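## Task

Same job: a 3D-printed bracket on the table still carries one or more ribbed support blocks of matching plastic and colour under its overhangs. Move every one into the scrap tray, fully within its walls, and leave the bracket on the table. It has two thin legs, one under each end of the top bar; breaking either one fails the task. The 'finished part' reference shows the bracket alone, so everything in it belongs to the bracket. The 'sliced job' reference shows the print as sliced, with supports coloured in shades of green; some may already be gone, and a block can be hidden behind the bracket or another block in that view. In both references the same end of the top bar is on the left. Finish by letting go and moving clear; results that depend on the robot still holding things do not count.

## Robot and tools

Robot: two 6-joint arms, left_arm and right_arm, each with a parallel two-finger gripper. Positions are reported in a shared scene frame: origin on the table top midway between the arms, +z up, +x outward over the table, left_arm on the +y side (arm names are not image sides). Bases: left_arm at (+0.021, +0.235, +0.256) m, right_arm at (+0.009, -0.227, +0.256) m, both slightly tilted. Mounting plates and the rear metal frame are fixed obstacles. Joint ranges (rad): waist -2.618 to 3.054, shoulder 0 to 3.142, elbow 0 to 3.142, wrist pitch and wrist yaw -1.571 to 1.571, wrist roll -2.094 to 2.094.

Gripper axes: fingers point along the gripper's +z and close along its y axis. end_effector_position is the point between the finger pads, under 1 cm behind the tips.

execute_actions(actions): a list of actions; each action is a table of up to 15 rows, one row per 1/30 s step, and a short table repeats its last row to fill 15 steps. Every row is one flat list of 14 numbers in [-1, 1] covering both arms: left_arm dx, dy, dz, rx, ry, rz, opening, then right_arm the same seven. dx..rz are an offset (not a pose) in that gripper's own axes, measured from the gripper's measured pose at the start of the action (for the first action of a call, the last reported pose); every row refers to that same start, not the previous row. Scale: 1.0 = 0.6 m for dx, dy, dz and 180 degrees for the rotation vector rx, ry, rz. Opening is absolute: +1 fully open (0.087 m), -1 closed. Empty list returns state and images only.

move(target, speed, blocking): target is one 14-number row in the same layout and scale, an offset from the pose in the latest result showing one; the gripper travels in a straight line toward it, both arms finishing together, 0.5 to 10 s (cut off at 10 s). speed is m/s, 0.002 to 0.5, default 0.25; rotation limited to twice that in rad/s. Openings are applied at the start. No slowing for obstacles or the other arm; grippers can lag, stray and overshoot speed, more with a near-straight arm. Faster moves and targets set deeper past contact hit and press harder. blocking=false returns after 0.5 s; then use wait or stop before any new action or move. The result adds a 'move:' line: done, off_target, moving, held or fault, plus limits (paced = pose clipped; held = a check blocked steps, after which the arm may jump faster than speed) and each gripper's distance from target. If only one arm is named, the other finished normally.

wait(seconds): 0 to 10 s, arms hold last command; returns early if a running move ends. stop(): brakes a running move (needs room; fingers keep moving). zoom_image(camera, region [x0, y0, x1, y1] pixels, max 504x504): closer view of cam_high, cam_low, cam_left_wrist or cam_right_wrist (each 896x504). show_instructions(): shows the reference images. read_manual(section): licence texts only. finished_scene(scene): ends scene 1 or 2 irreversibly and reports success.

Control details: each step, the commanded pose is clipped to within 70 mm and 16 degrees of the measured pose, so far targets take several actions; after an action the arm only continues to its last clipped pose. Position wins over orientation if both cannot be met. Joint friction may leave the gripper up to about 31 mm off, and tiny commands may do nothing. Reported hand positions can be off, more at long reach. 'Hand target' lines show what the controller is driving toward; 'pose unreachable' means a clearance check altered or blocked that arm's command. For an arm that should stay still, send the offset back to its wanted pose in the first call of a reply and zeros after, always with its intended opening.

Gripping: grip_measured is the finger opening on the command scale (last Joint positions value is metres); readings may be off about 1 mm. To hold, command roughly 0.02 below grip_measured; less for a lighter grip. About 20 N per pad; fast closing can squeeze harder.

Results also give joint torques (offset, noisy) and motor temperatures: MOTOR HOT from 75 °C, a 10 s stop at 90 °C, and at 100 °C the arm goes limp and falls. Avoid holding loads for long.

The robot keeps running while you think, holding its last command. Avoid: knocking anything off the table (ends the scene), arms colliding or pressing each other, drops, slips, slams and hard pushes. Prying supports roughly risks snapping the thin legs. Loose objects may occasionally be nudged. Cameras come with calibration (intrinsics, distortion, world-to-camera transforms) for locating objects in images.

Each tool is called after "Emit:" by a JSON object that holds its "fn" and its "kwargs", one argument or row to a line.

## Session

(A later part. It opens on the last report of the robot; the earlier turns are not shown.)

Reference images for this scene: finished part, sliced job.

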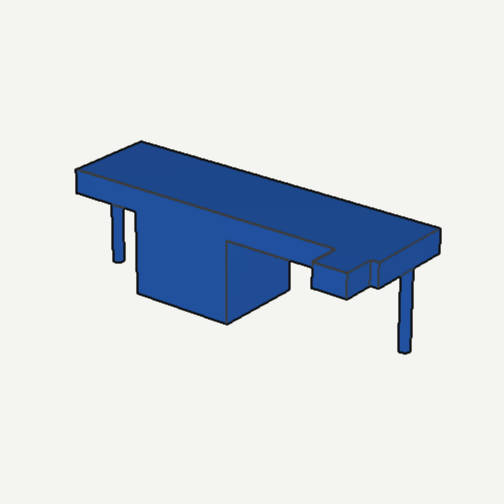

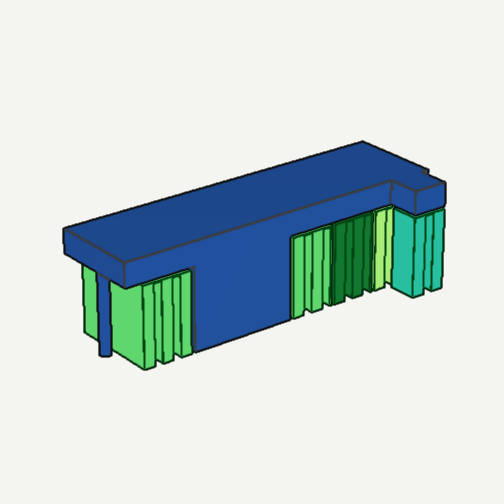

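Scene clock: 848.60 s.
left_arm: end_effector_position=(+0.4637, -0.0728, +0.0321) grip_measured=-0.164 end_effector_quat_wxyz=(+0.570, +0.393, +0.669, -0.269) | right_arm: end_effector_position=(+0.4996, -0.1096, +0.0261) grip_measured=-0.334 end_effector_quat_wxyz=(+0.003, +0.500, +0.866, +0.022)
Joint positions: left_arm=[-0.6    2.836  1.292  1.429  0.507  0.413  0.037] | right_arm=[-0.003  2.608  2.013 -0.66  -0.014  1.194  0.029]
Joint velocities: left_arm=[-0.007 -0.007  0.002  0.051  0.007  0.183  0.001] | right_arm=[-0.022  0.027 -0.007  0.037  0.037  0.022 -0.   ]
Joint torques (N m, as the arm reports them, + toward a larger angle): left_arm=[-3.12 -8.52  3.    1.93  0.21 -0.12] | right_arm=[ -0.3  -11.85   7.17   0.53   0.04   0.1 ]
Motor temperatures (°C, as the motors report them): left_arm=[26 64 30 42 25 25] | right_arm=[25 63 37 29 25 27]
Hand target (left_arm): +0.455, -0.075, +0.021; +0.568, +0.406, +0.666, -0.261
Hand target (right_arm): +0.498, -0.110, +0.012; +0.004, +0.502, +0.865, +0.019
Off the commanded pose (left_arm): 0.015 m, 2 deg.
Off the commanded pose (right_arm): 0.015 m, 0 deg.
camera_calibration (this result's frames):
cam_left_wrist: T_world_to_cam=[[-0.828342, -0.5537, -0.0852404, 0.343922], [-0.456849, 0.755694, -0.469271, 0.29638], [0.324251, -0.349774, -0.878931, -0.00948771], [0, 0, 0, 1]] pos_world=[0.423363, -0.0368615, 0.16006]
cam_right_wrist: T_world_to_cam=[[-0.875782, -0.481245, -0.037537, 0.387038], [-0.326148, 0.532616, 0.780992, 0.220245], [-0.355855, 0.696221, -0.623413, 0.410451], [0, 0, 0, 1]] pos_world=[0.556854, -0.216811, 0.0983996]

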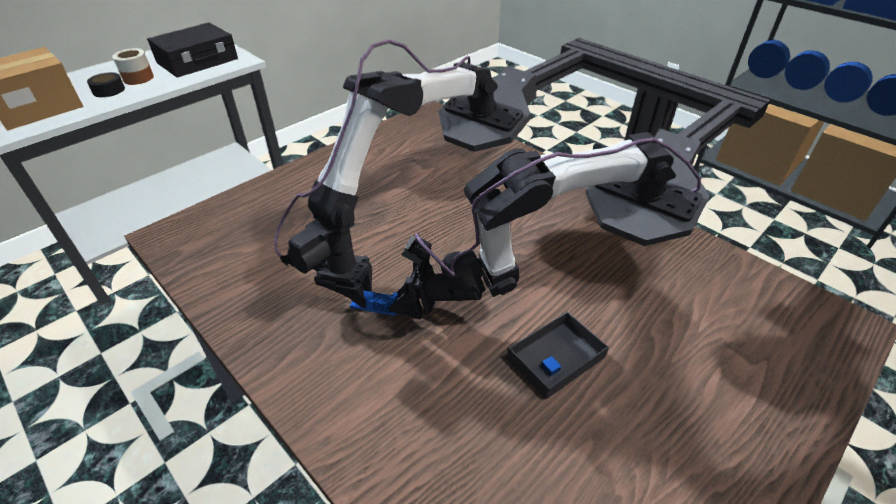

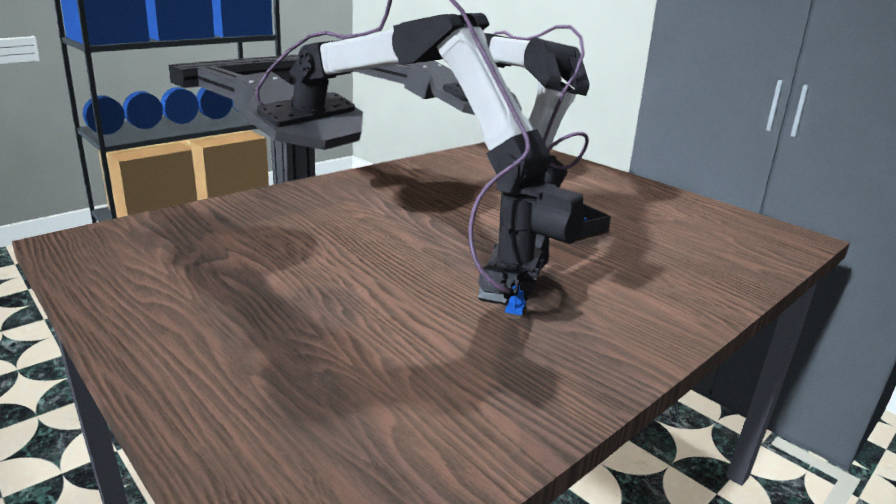

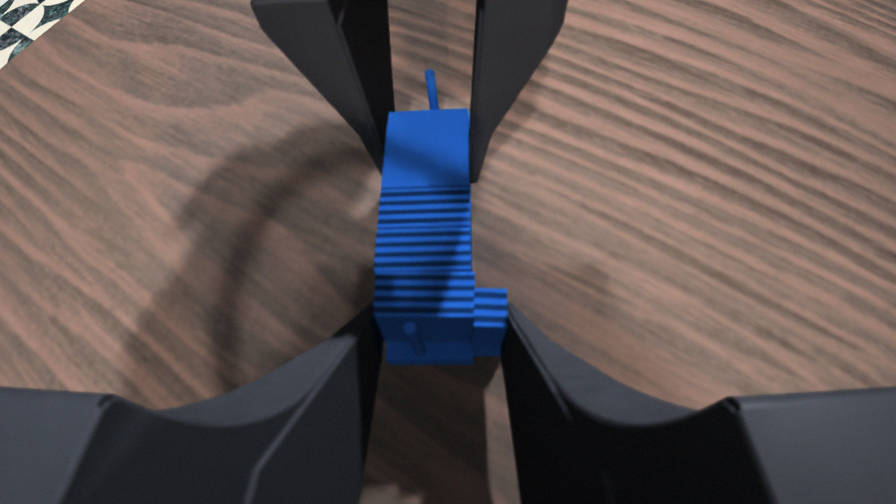

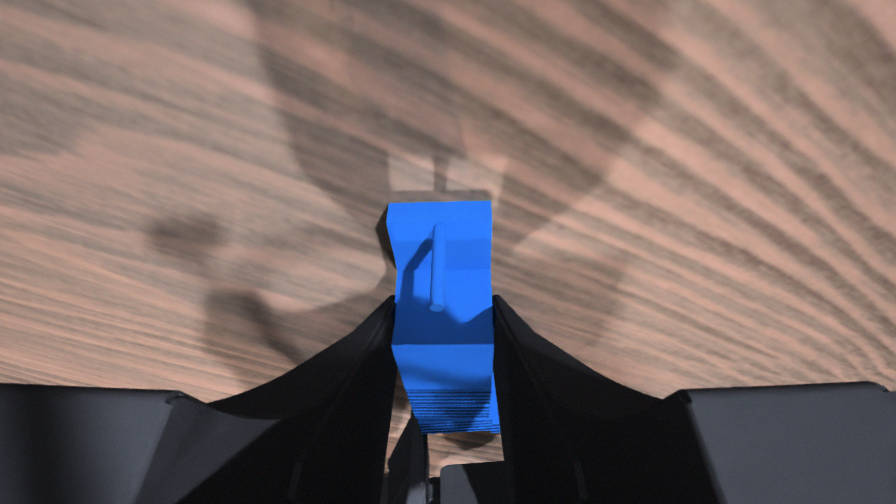

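Emit:
{"fn": "move", "kwargs": {
  "target": [-0.075,0.004,-0.006,0,0,0,-0.25,0,0,0.025,0,0,0,-0.45],
  "speed": 0.04
}}

Scene clock: 855.37 s.
left_arm: end_effector_position=(+0.4761, -0.0783, +0.0840) grip_measured=-0.164 end_effector_quat_wxyz=(+0.590, +0.392, +0.654, -0.264) | right_arm: end_effector_position=(+0.5023, -0.1094, +0.0260) grip_measured=-0.334 end_effector_quat_wxyz=(+0.006, +0.500, +0.865, +0.023)
Joint positions: left_arm=[-0.622  2.684  1.198  1.421  0.487  0.415  0.037] | right_arm=[-0.003  2.613  2.024 -0.66  -0.013  1.194  0.029]
Joint velocities: left_arm=[-0.007 -0.002  0.007 -0.022 -0.066  0.007 -0.   ] | right_arm=[-0.002 -0.012 -0.002 -0.037  0.007  0.022 -0.   ]
Joint torques (N m, as the arm reports them, + toward a larger angle): left_arm=[ -3.04 -11.61   0.21   1.66   0.14  -0.23] | right_arm=[ -0.26 -11.63   7.14   0.55  -0.03   0.04]
Motor temperatures (°C, as the motors report them): left_arm=[26 63 30 42 25 25] | right_arm=[25 63 37 29 25 27]
Hand target (left_arm): +0.466, -0.079, +0.077; +0.571, +0.393, +0.669, -0.269
Hand target (right_arm): +0.499, -0.109, +0.011; +0.003, +0.500, +0.865, +0.022
Off the commanded pose (left_arm): 0.013 m, 3 deg.
Off the commanded pose (right_arm): 0.015 m, 0 deg.
move: off_target (left_arm, right_arm)
camera_calibration (this result's frames):
cam_left_wrist: T_world_to_cam=[[-0.820296, -0.560381, -0.114404, 0.3537], [-0.438391, 0.744515, -0.503498, 0.323807], [0.367326, -0.362864, -0.856389, 0.00671898], [0, 0, 0, 1]] pos_world=[0.429624, -0.040435, 0.209255]
cam_right_wrist: T_world_to_cam=[[-0.8756, -0.481133, -0.04285, 0.389585], [-0.330912, 0.532855, 0.778821, 0.223523], [-0.351884, 0.696115, -0.62578, 0.409328], [0, 0, 0, 1]] pos_world=[0.559123, -0.216603, 0.0987585]

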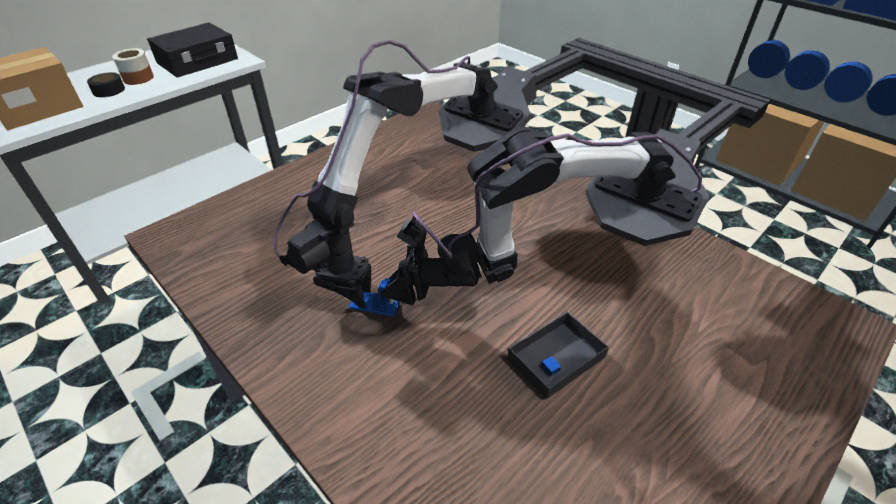

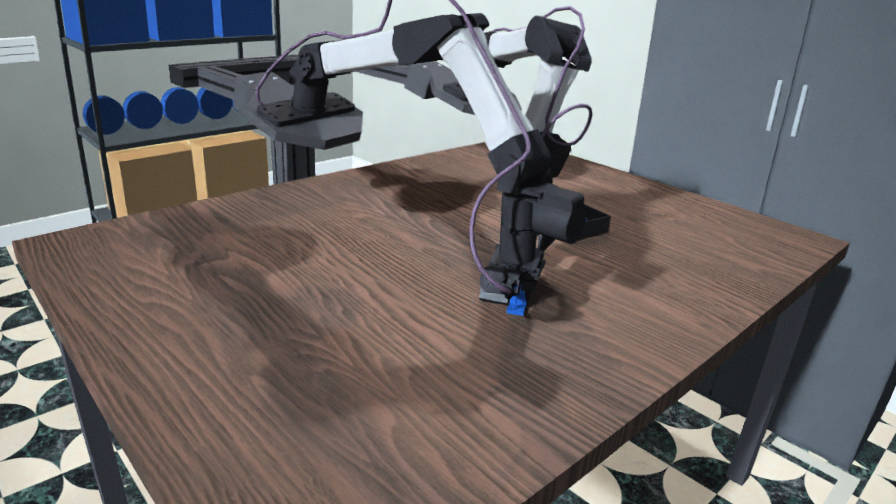

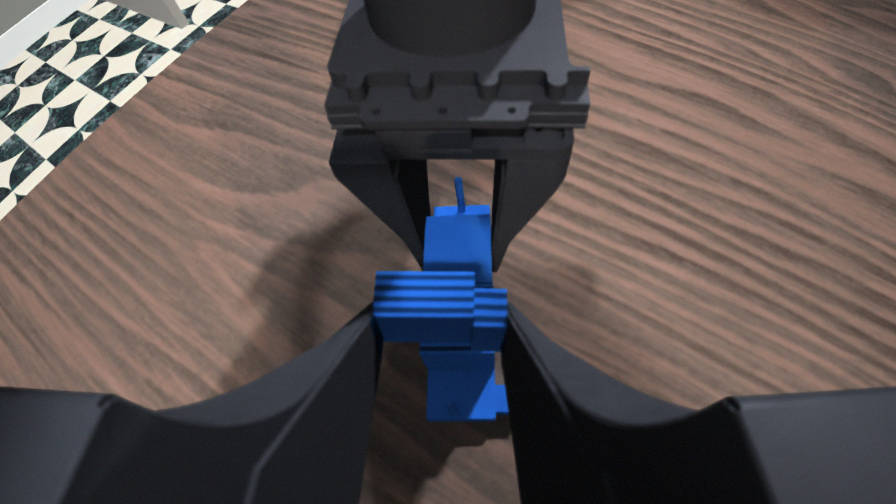

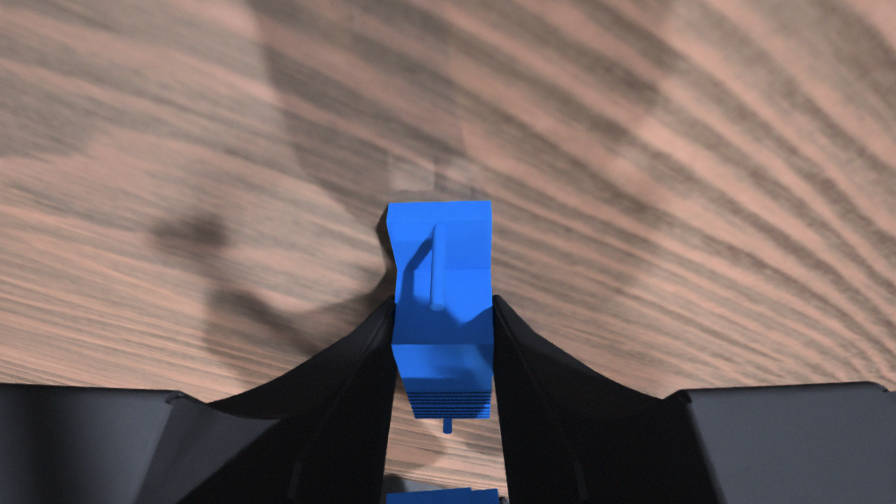

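Emit:
{"fn": "move", "kwargs": {
  "target": [0.1042,0.1272,-0.646,-0.1363,0.4768,-0.2522,-0.25,0.003,-0.006,0.025,0,0,0,-0.45],
  "speed": 0.35
}}

Scene clock: 882.70 s.
left_arm: end_effector_position=(+0.3306, +0.2906, +0.1029) grip_measured=-0.164 end_effector_quat_wxyz=(-0.047, +0.092, +0.995, +0.014) | right_arm: end_effector_position=(+0.5050, -0.1090, +0.0264) grip_measured=-0.334 end_effector_quat_wxyz=(+0.010, +0.500, +0.865, +0.027)
Joint positions: left_arm=[-0.074  2.035  1.118 -0.459 -0.085  0.29   0.037] | right_arm=[-0.003  2.612  2.024 -0.651 -0.013  1.194  0.029]
Joint velocities: left_arm=[-0.002 -0.007 -0.007 -0.007 -0.037 -0.007  0.001] | right_arm=[ 0.002  0.007 -0.002  0.022 -0.022  0.037 -0.   ]
Joint torques (N m, as the arm reports them, + toward a larger angle): left_arm=[ 0.88 -7.55  5.69  0.06 -0.03 -0.24] | right_arm=[ -0.24 -12.29   5.16   0.68   0.     0.03]
Motor temperatures (°C, as the motors report them): left_arm=[26 65 30 40 25 25] | right_arm=[25 64 37 29 25 27]
Hand target (left_arm): +0.325, +0.294, +0.098; -0.065, +0.086, +0.994, +0.017
Hand target (right_arm): +0.499, -0.109, +0.011; +0.006, +0.500, +0.865, +0.023
Off the commanded pose (left_arm): 0.013 m, 3 deg.
Off the commanded pose (right_arm): 0.017 m, 1 deg.
move: off_target (left_arm, right_arm)
camera_calibration (this result's frames):
cam_left_wrist: T_world_to_cam=[[-0.180465, -0.983175, -0.0282806, 0.345698], [-0.559826, 0.0790318, 0.824832, 0.0917394], [-0.808719, 0.164685, -0.56467, 0.415717], [0, 0, 0, 1]] pos_world=[0.449943, 0.264168, 0.16885]
cam_right_wrist: T_world_to_cam=[[-0.875193, -0.480918, -0.0524877, 0.392191], [-0.338747, 0.531751, 0.776203, 0.227807], [-0.345379, 0.697108, -0.628294, 0.407128], [0, 0, 0, 1]] pos_world=[0.561025, -0.216337, 0.099557]

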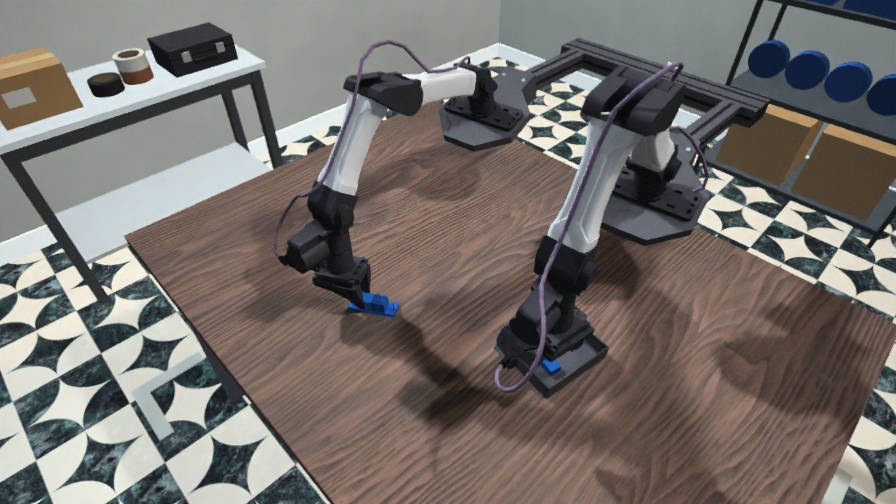

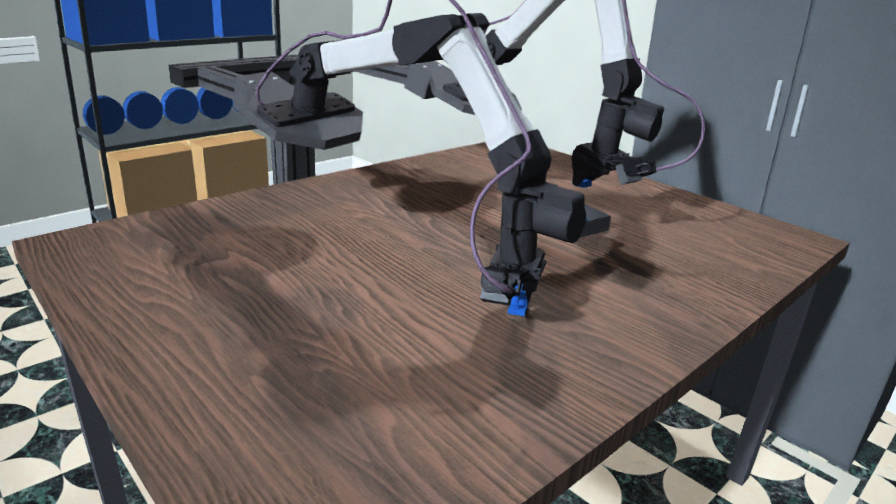

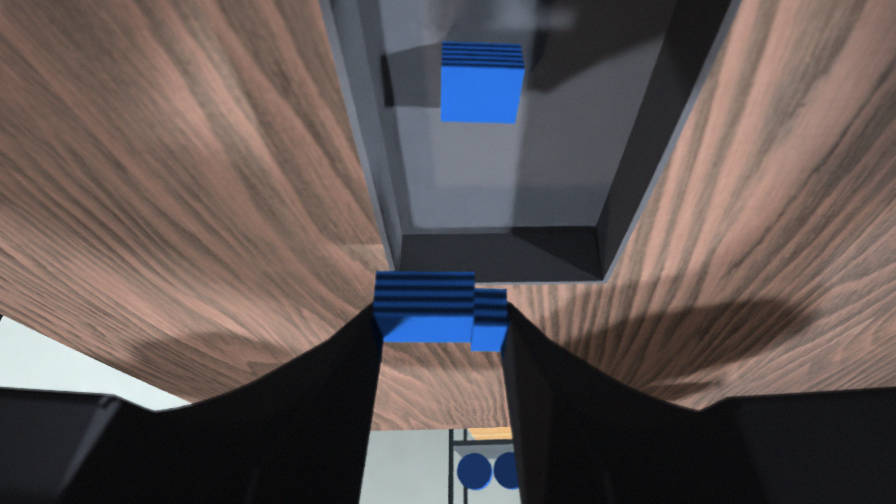

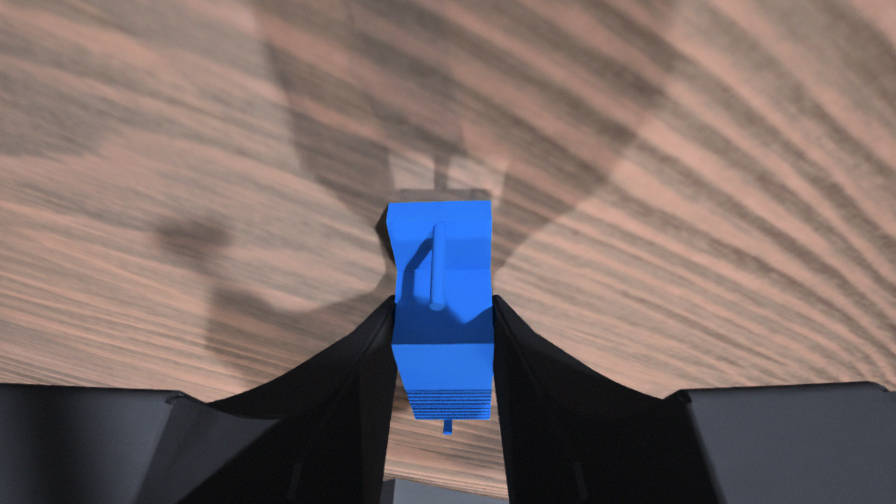

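Emit:
{"fn": "move", "kwargs": {
  "target": [-0.0025,-0.0335,0.155,0,0.015,0,-0.25,0,0,0.008,0.024,-0.003,0,-0.12],
  "speed": 0.06
}}

Scene clock: 901.97 s.
left_arm: end_effector_position=(+0.3119, +0.2754, +0.0177) grip_measured=-0.164 end_effector_quat_wxyz=(-0.078, +0.090, +0.993, +0.012) | right_arm: end_effector_position=(+0.5081, -0.1147, +0.0267) grip_measured=-0.120 end_effector_quat_wxyz=(+0.000, +0.503, +0.864, -0.004)
Joint positions: left_arm=[-0.103  2.334  1.174 -0.282 -0.095  0.252  0.037] | right_arm=[-0.003  2.676  2.173 -0.788  0.022  1.199  0.038]
Joint velocities: left_arm=[ 0.007 -0.007 -0.012 -0.037 -0.022 -0.081 -0.001] | right_arm=[-0.007  0.012  0.002 -0.037 -0.022 -0.051  0.   ]
Joint torques (N m, as the arm reports them, + toward a larger angle): left_arm=[-1.04 -7.88  4.44  0.3  -0.04 -0.23] | right_arm=[  0.75 -13.36   7.73   0.15   0.09   0.12]
Motor temperatures (°C, as the motors report them): left_arm=[26 61 31 37 25 25] | right_arm=[25 65 36 29 25 27]
Hand target (left_arm): +0.318, +0.273, +0.009; -0.070, +0.092, +0.993, +0.016
Hand target (right_arm): +0.505, -0.109, +0.022; -0.003, +0.500, +0.866, -0.008
Off the commanded pose (left_arm): 0.011 m, 1 deg.
Off the commanded pose (right_arm): 0.008 m, 1 deg.
move: off_target (left_arm)
camera_calibration (this result's frames):
cam_left_wrist: T_world_to_cam=[[-0.177067, -0.984034, -0.0179828, 0.323964], [-0.507598, 0.0756529, 0.858266, 0.136742], [-0.843203, 0.161099, -0.512889, 0.365809], [0, 0, 0, 1]] pos_world=[0.435225, 0.249515, 0.076084]
cam_right_wrist: T_world_to_cam=[[-0.878559, -0.477535, 0.00977613, 0.392643], [-0.299112, 0.566027, 0.76821, 0.215719], [-0.37238, 0.671993, -0.640124, 0.42349], [0, 0, 0, 1]] pos_world=[0.567183, -0.219184, 0.10153]

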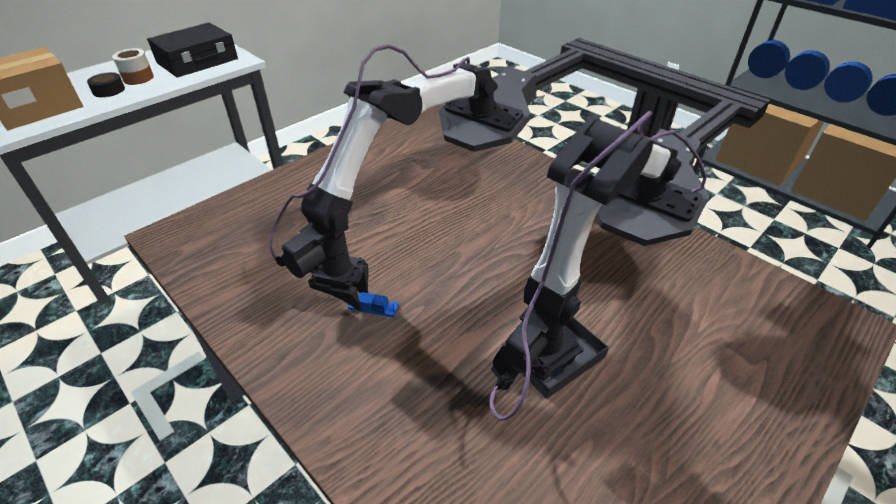

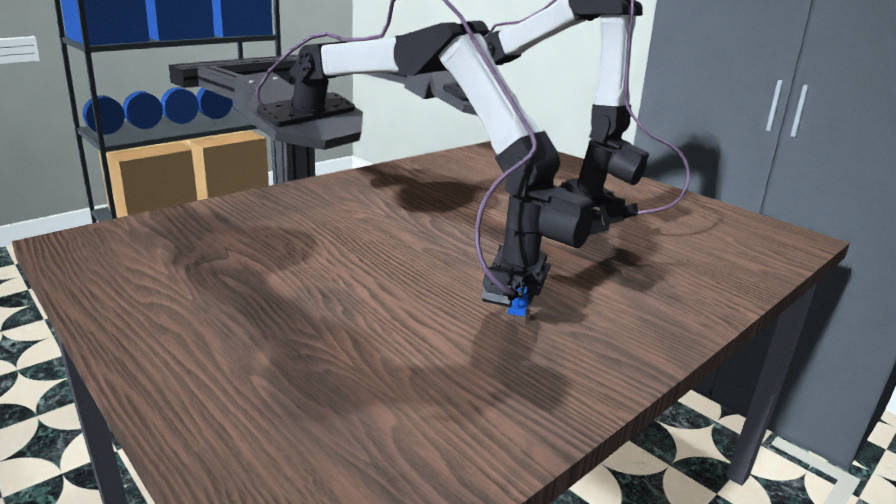

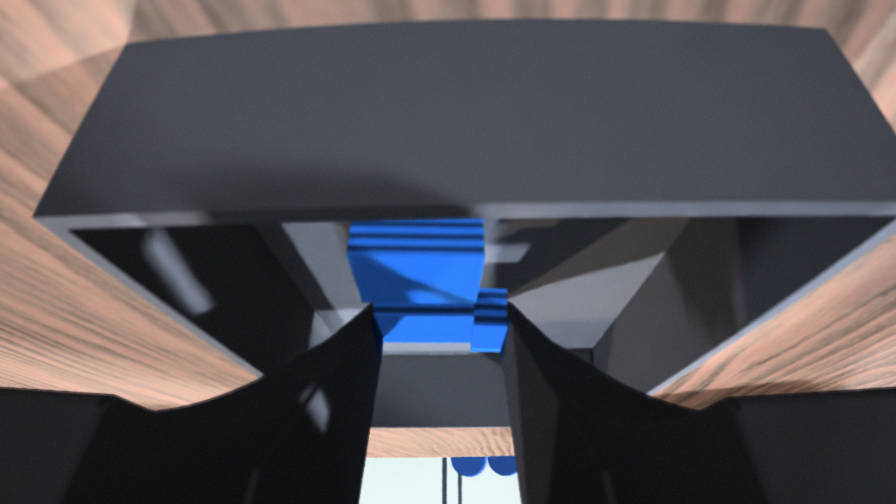

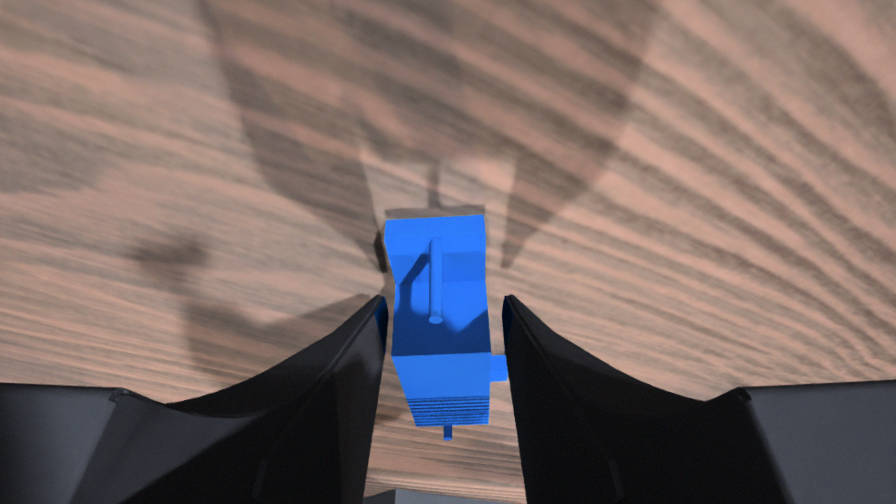

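Emit:
{"fn": "execute_actions", "kwargs": {
  "actions": []
}}

Scene clock: 911.47 s.
left_arm: end_effector_position=(+0.3119, +0.2754, +0.0177) grip_measured=-0.164 end_effector_quat_wxyz=(-0.078, +0.090, +0.993, +0.012) | right_arm: end_effector_position=(+0.5074, -0.1148, +0.0267) grip_measured=-0.120 end_effector_quat_wxyz=(-0.001, +0.503, +0.864, -0.005)
Joint positions: left_arm=[-0.103  2.334  1.174 -0.282 -0.095  0.252  0.037] | right_arm=[-0.003  2.676  2.173 -0.791  0.022  1.199  0.038]
Joint velocities: left_arm=[-0.012  0.007 -0.002 -0.051  0.022  0.037 -0.   ] | right_arm=[-0.002  0.002 -0.002  0.051 -0.022  0.037 -0.   ]
Joint torques (N m, as the arm reports them, + toward a larger angle): left_arm=[-1.14 -7.99  4.43  0.31 -0.04 -0.24] | right_arm=[  0.93 -13.33   7.8    0.15   0.08   0.11]
Motor temperatures (°C, as the motors report them): left_arm=[26 60 31 36 25 25] | right_arm=[25 67 37 28 25 27]
Hand target (left_arm): +0.318, +0.273, +0.009; -0.070, +0.091, +0.993, +0.016
Hand target (right_arm): +0.505, -0.109, +0.022; -0.004, +0.500, +0.866, -0.008
Off the commanded pose (left_arm): 0.011 m, 1 deg.
Off the commanded pose (right_arm): 0.008 m, 1 deg.
camera_calibration (this result's frames):
cam_left_wrist: T_world_to_cam=[[-0.176326, -0.984165, -0.018103, 0.323739], [-0.507679, 0.07517, 0.858261, 0.136901], [-0.84331, 0.160524, -0.512895, 0.366001], [0, 0, 0, 1]] pos_world=[0.435237, 0.24957, 0.0760842]
cam_right_wrist: T_world_to_cam=[[-0.878683, -0.477235, 0.01277, 0.391936], [-0.296649, 0.566756, 0.768627, 0.214392], [-0.374053, 0.671591, -0.63957, 0.424142], [0, 0, 0, 1]] pos_world=[0.566638, -0.219312, 0.101476]

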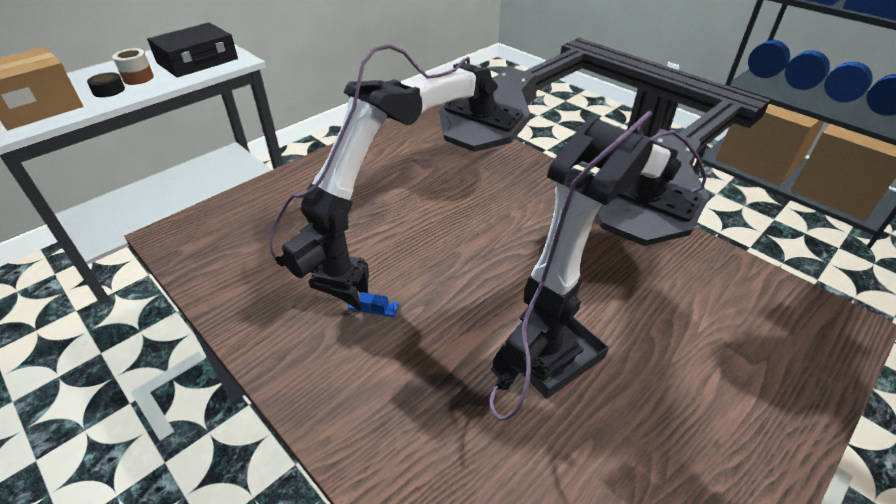

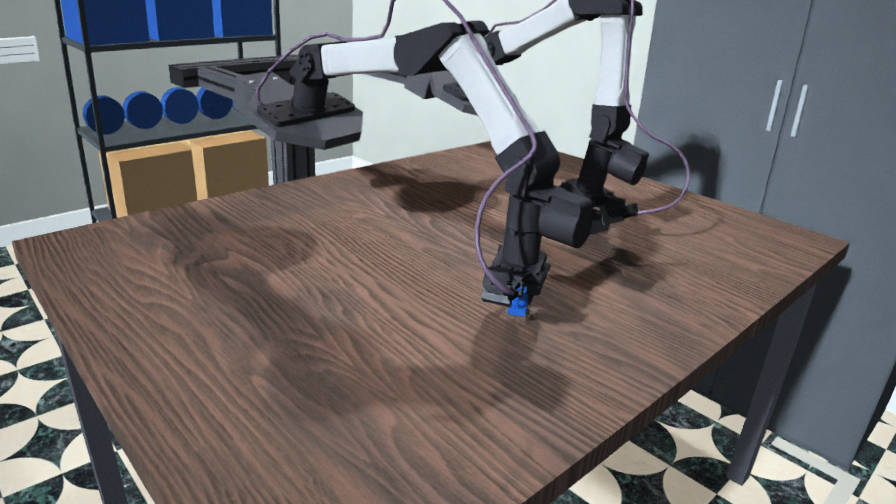

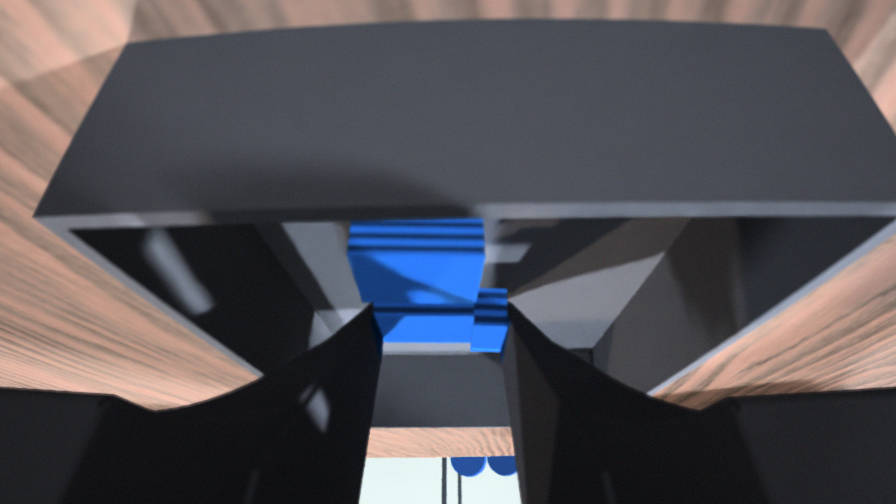

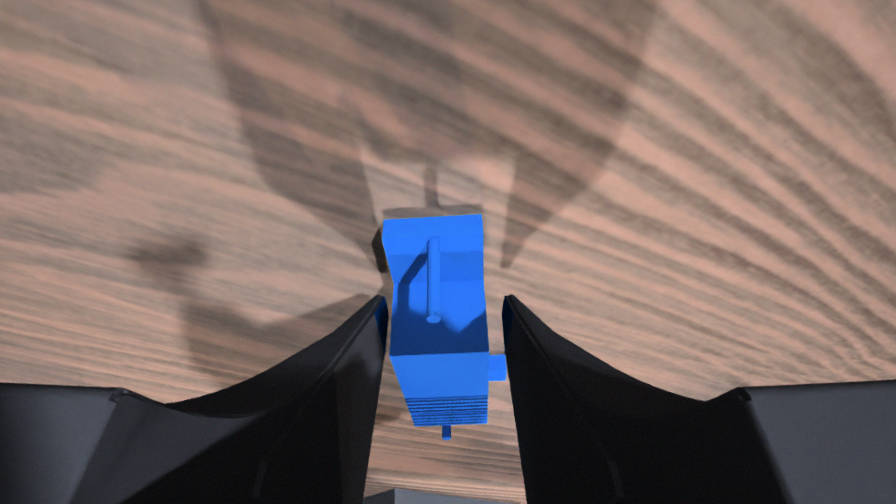

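Emit:
{"fn": "execute_actions", "kwargs": {
  "actions": [
    [[0,0,0.012,0,0,0,-0.19,0,0,0.015,0,0,0,-0.12],[0,0,0.012,0,0,0,-0.175,0,0,0.015,0,0,0,-0.12],[0,0,0.012,0,0,0,-0.165,0,0,0.015,0,0,0,-0.12],[0,0,0.012,0,0,0,-0.155,0,0,0.015,0,0,0,-0.12],[0,0,0.012,0,0,0,-0.145,0,0,0.015,0,0,0,-0.12],[0,0,0.012,0,0,0,-0.13,0,0,0.015,0,0,0,-0.12],[0,0,0.012,0,0,0,-0.115,0,0,0.015,0,0,0,-0.12],[0,0,0.012,0,0,0,-0.10,0,0,0.015,0,0,0,-0.12],[0,0,0.012,0,0,0,-0.08,0,0,0.015,0,0,0,-0.12],[0,0,0.012,0,0,0,-0.06,0,0,0.015,0,0,0,-0.12],[0,0,0.012,0,0,0,-0.04,0,0,0.015,0,0,0,-0.12],[0,0,0.012,0,0,0,-0.02,0,0,0.015,0,0,0,-0.12],[0,0,0.012,0,0,0,0.0,0,0,0.015,0,0,0,-0.12],[0,0,0.012,0,0,0,0.02,0,0,0.015,0,0,0,-0.12],[0,0,0.012,0,0,0,0.04,0,0,0.015,0,0,0,-0.12]]
  ]
}}

Scene clock: 918.97 s.
left_arm: end_effector_position=(+0.3122, +0.2754, +0.0176) grip_measured=+0.031 end_effector_quat_wxyz=(-0.078, +0.090, +0.993, +0.012) | right_arm: end_effector_position=(+0.5082, -0.1147, +0.0267) grip_measured=-0.120 end_effector_quat_wxyz=(+0.000, +0.503, +0.864, -0.004)
Joint positions: left_arm=[-0.103  2.334  1.174 -0.28  -0.095  0.252  0.045] | right_arm=[-0.003  2.676  2.173 -0.788  0.022  1.199  0.038]
Joint velocities: left_arm=[-0.007 -0.012 -0.017  0.007  0.007 -0.022  0.016] | right_arm=[ 0.007  0.002  0.002  0.022 -0.007  0.007  0.   ]
Joint torques (N m, as the arm reports them, + toward a larger angle): left_arm=[ 0.16 -8.4   2.89  0.24  0.03 -0.14] | right_arm=[ -0.37 -12.92   7.28   0.36   0.     0.03]
Motor temperatures (°C, as the motors report them): left_arm=[26 59 31 36 25 25] | right_arm=[25 67 37 28 25 27]
Hand target (left_arm): +0.311, +0.276, +0.011; -0.078, +0.090, +0.993, +0.012
Hand target (right_arm): +0.507, -0.115, +0.018; -0.001, +0.503, +0.864, -0.005
Off the commanded pose (left_arm): 0.007 m, 0 deg.
Off the commanded pose (right_arm): 0.009 m, 0 deg.
camera_calibration (this result's frames):
cam_left_wrist: T_world_to_cam=[[-0.176229, -0.984175, -0.0184938, 0.323805], [-0.508988, 0.0750275, 0.857498, 0.137645], [-0.842541, 0.160529, -0.514155, 0.366024], [0, 0, 0, 1]] pos_world=[0.435514, 0.249596, 0.076151]
cam_right_wrist: T_world_to_cam=[[-0.878747, -0.477192, 0.00954812, 0.392867], [-0.299227, 0.56639, 0.767896, 0.215905], [-0.371842, 0.67193, -0.640503, 0.42328], [0, 0, 0, 1]] pos_world=[0.567228, -0.219228, 0.101569]

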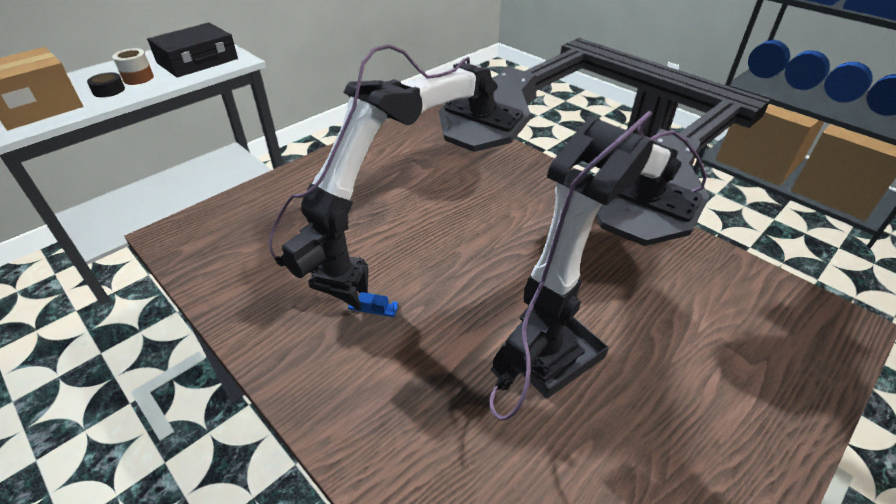

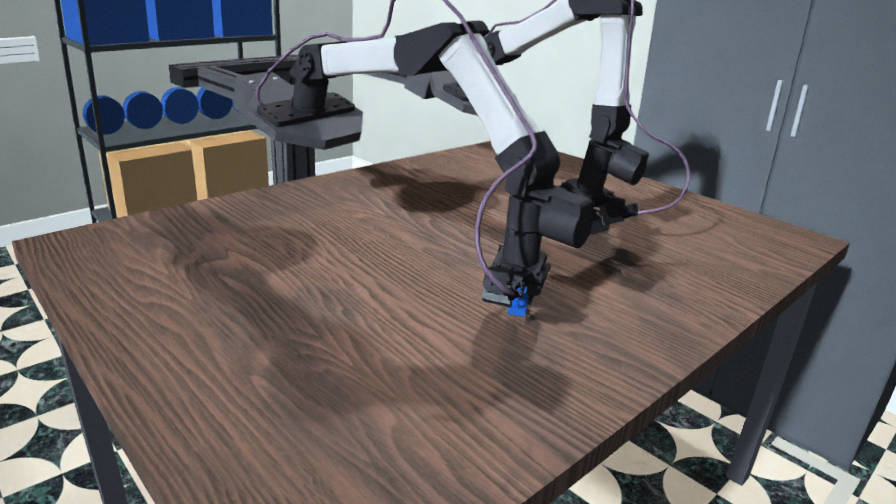

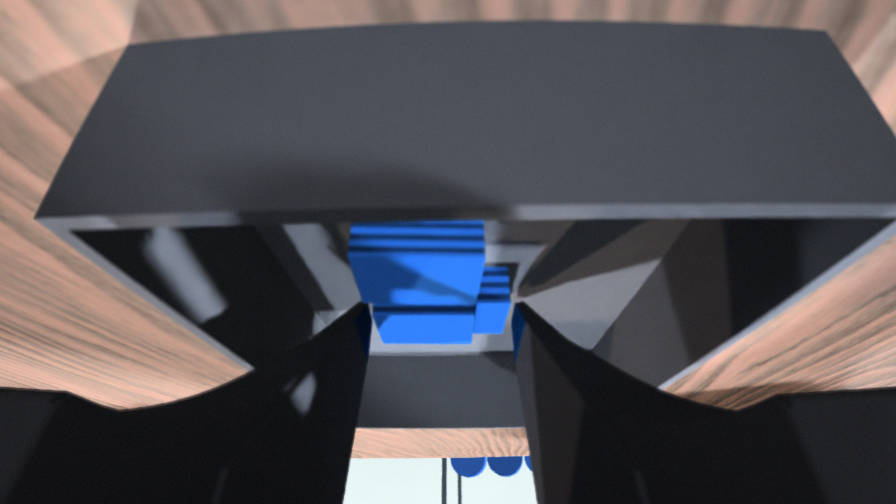

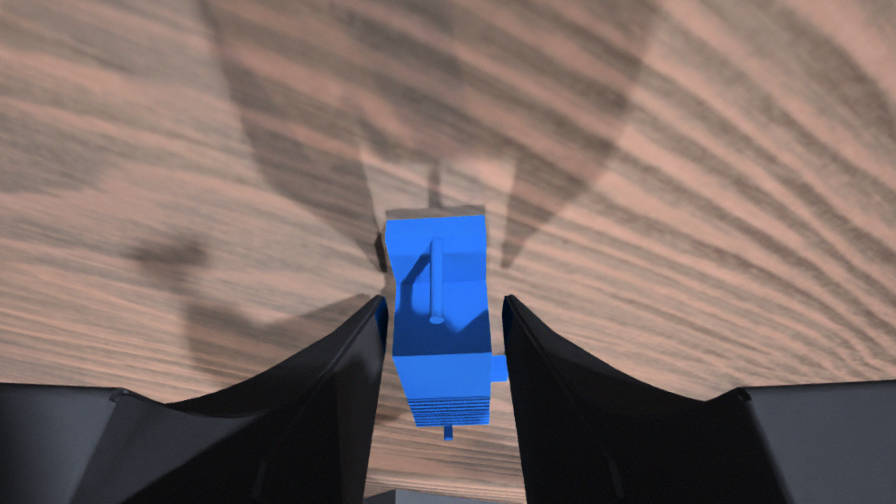

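Emit:
{"fn": "execute_actions", "kwargs": {
  "actions": [
    [[0,0,-0.005,0,0,0,0.05,0.004,0,0,0,0,-0.004,-0.12],[0,0,-0.012,0,0,0,0.05,0.008,0,0,0,0,-0.008,-0.12],[0,0,-0.02,0,0,0,0.05,0.012,0,0,0,0,-0.012,-0.12],[0,0,-0.03,0,0,0,0.05,0.016,0,0,0,0,-0.016,-0.12],[0,0,-0.04,0,0,0,0.05,0.018,0,0,0,0,-0.018,-0.12],[0,0,-0.05,0,0,0,0.05,0.018,0,0,0,0,-0.018,-0.12],[0,0,-0.06,0,0,0,0.05,0.018,0,0,0,0,-0.018,-0.12],[0,0,-0.07,0,0,0,0.05,0.018,0,0,0,0,-0.018,-0.12],[0,0,-0.08,0,0,0,0.05,0.018,0,0,0,0,-0.018,-0.12],[0,0,-0.09,0,0,0,0.05,0.018,0,0,0,0,-0.018,-0.12],[0,0,-0.10,0,0,0,0.05,0.018,0,0,0,0,-0.018,-0.12],[0,0,-0.11,0,0,0,0.05,0.018,0,0,0,0,-0.018,-0.12],[0,0,-0.12,0,0,0,0.05,0.018,0,0,0,0,-0.018,-0.12],[0,0,-0.13,0,0,0,0.05,0.018,0,0,0,0,-0.018,-0.12],[0,0,-0.14,0,0,0,0.05,0.018,0,0,0,0,-0.018,-0.12]]
  ]
}}

Scene clock: 927.00 s.
left_arm: end_effector_position=(+0.3436, +0.2786, +0.0833) grip_measured=+0.050 end_effector_quat_wxyz=(-0.043, +0.086, +0.995, +0.018) | right_arm: end_effector_position=(+0.5062, -0.1090, +0.0268) grip_measured=-0.120 end_effector_quat_wxyz=(+0.000, +0.486, +0.874, -0.002)
Joint positions: left_arm=[-0.109  2.119  1.174 -0.425 -0.095  0.243  0.046] | right_arm=[ 0.009  2.676  2.173 -0.786  0.023  1.172  0.038]
Joint velocities: left_arm=[-0.066 -0.471 -0.017 -0.505 -0.007 -0.081 -0.001] | right_arm=[ 0.007 -0.002  0.002  0.022  0.007  0.037 -0.001]
Joint torques (N m, as the arm reports them, + toward a larger angle): left_arm=[ -1.16 -10.46   3.04   0.04  -0.01  -0.21] | right_arm=[  0.6  -15.56   4.58   0.35   0.08  -0.05]
Motor temperatures (°C, as the motors report them): left_arm=[26 58 31 35 25 25] | right_arm=[25 68 37 28 25 27]
Hand target (left_arm): +0.327, +0.273, +0.099; -0.076, +0.090, +0.993, +0.012
Hand target (right_arm): +0.503, -0.105, +0.027; +0.000, +0.478, +0.878, -0.004
Off the commanded pose (left_arm): 0.026 m, 4 deg.
Off the commanded pose (right_arm): 0.005 m, 1 deg.
camera_calibration (this result's frames):
cam_left_wrist: T_world_to_cam=[[-0.168289, -0.985092, -0.0356615, 0.332641], [-0.568977, 0.0675323, 0.819576, 0.122889], [-0.80495, 0.158217, -0.57186, 0.418291], [0, 0, 0, 1]] pos_world=[0.462604, 0.253203, 0.150349]
cam_right_wrist: T_world_to_cam=[[-0.859588, -0.510938, 0.00712652, 0.380577], [-0.321829, 0.552163, 0.769117, 0.221781], [-0.396907, 0.65883, -0.639068, 0.430027], [0, 0, 0, 1]] pos_world=[0.569195, -0.211322, 0.101529]

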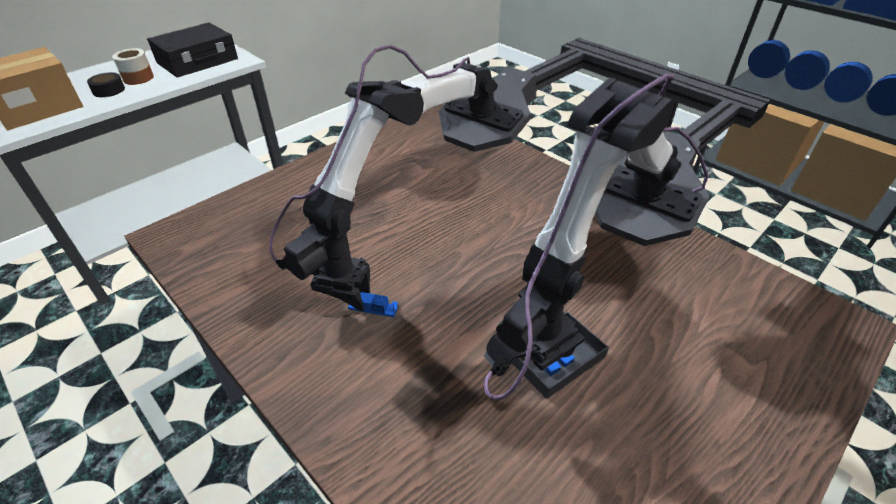

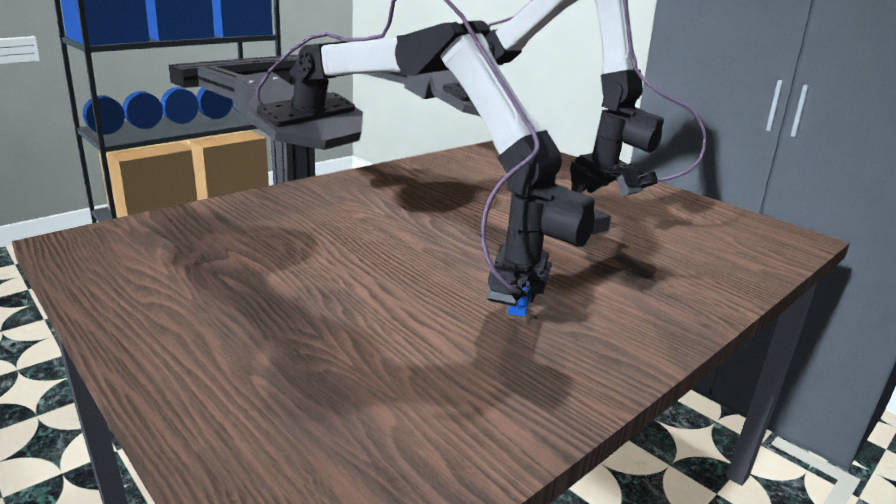

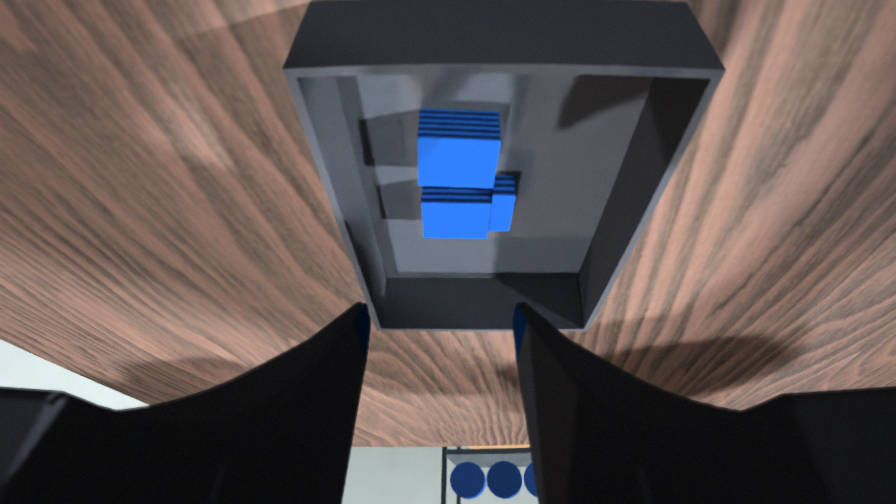

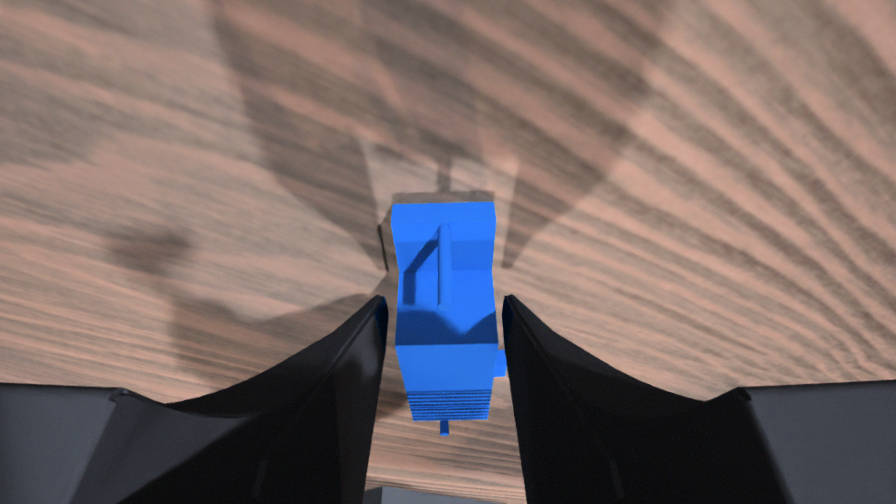

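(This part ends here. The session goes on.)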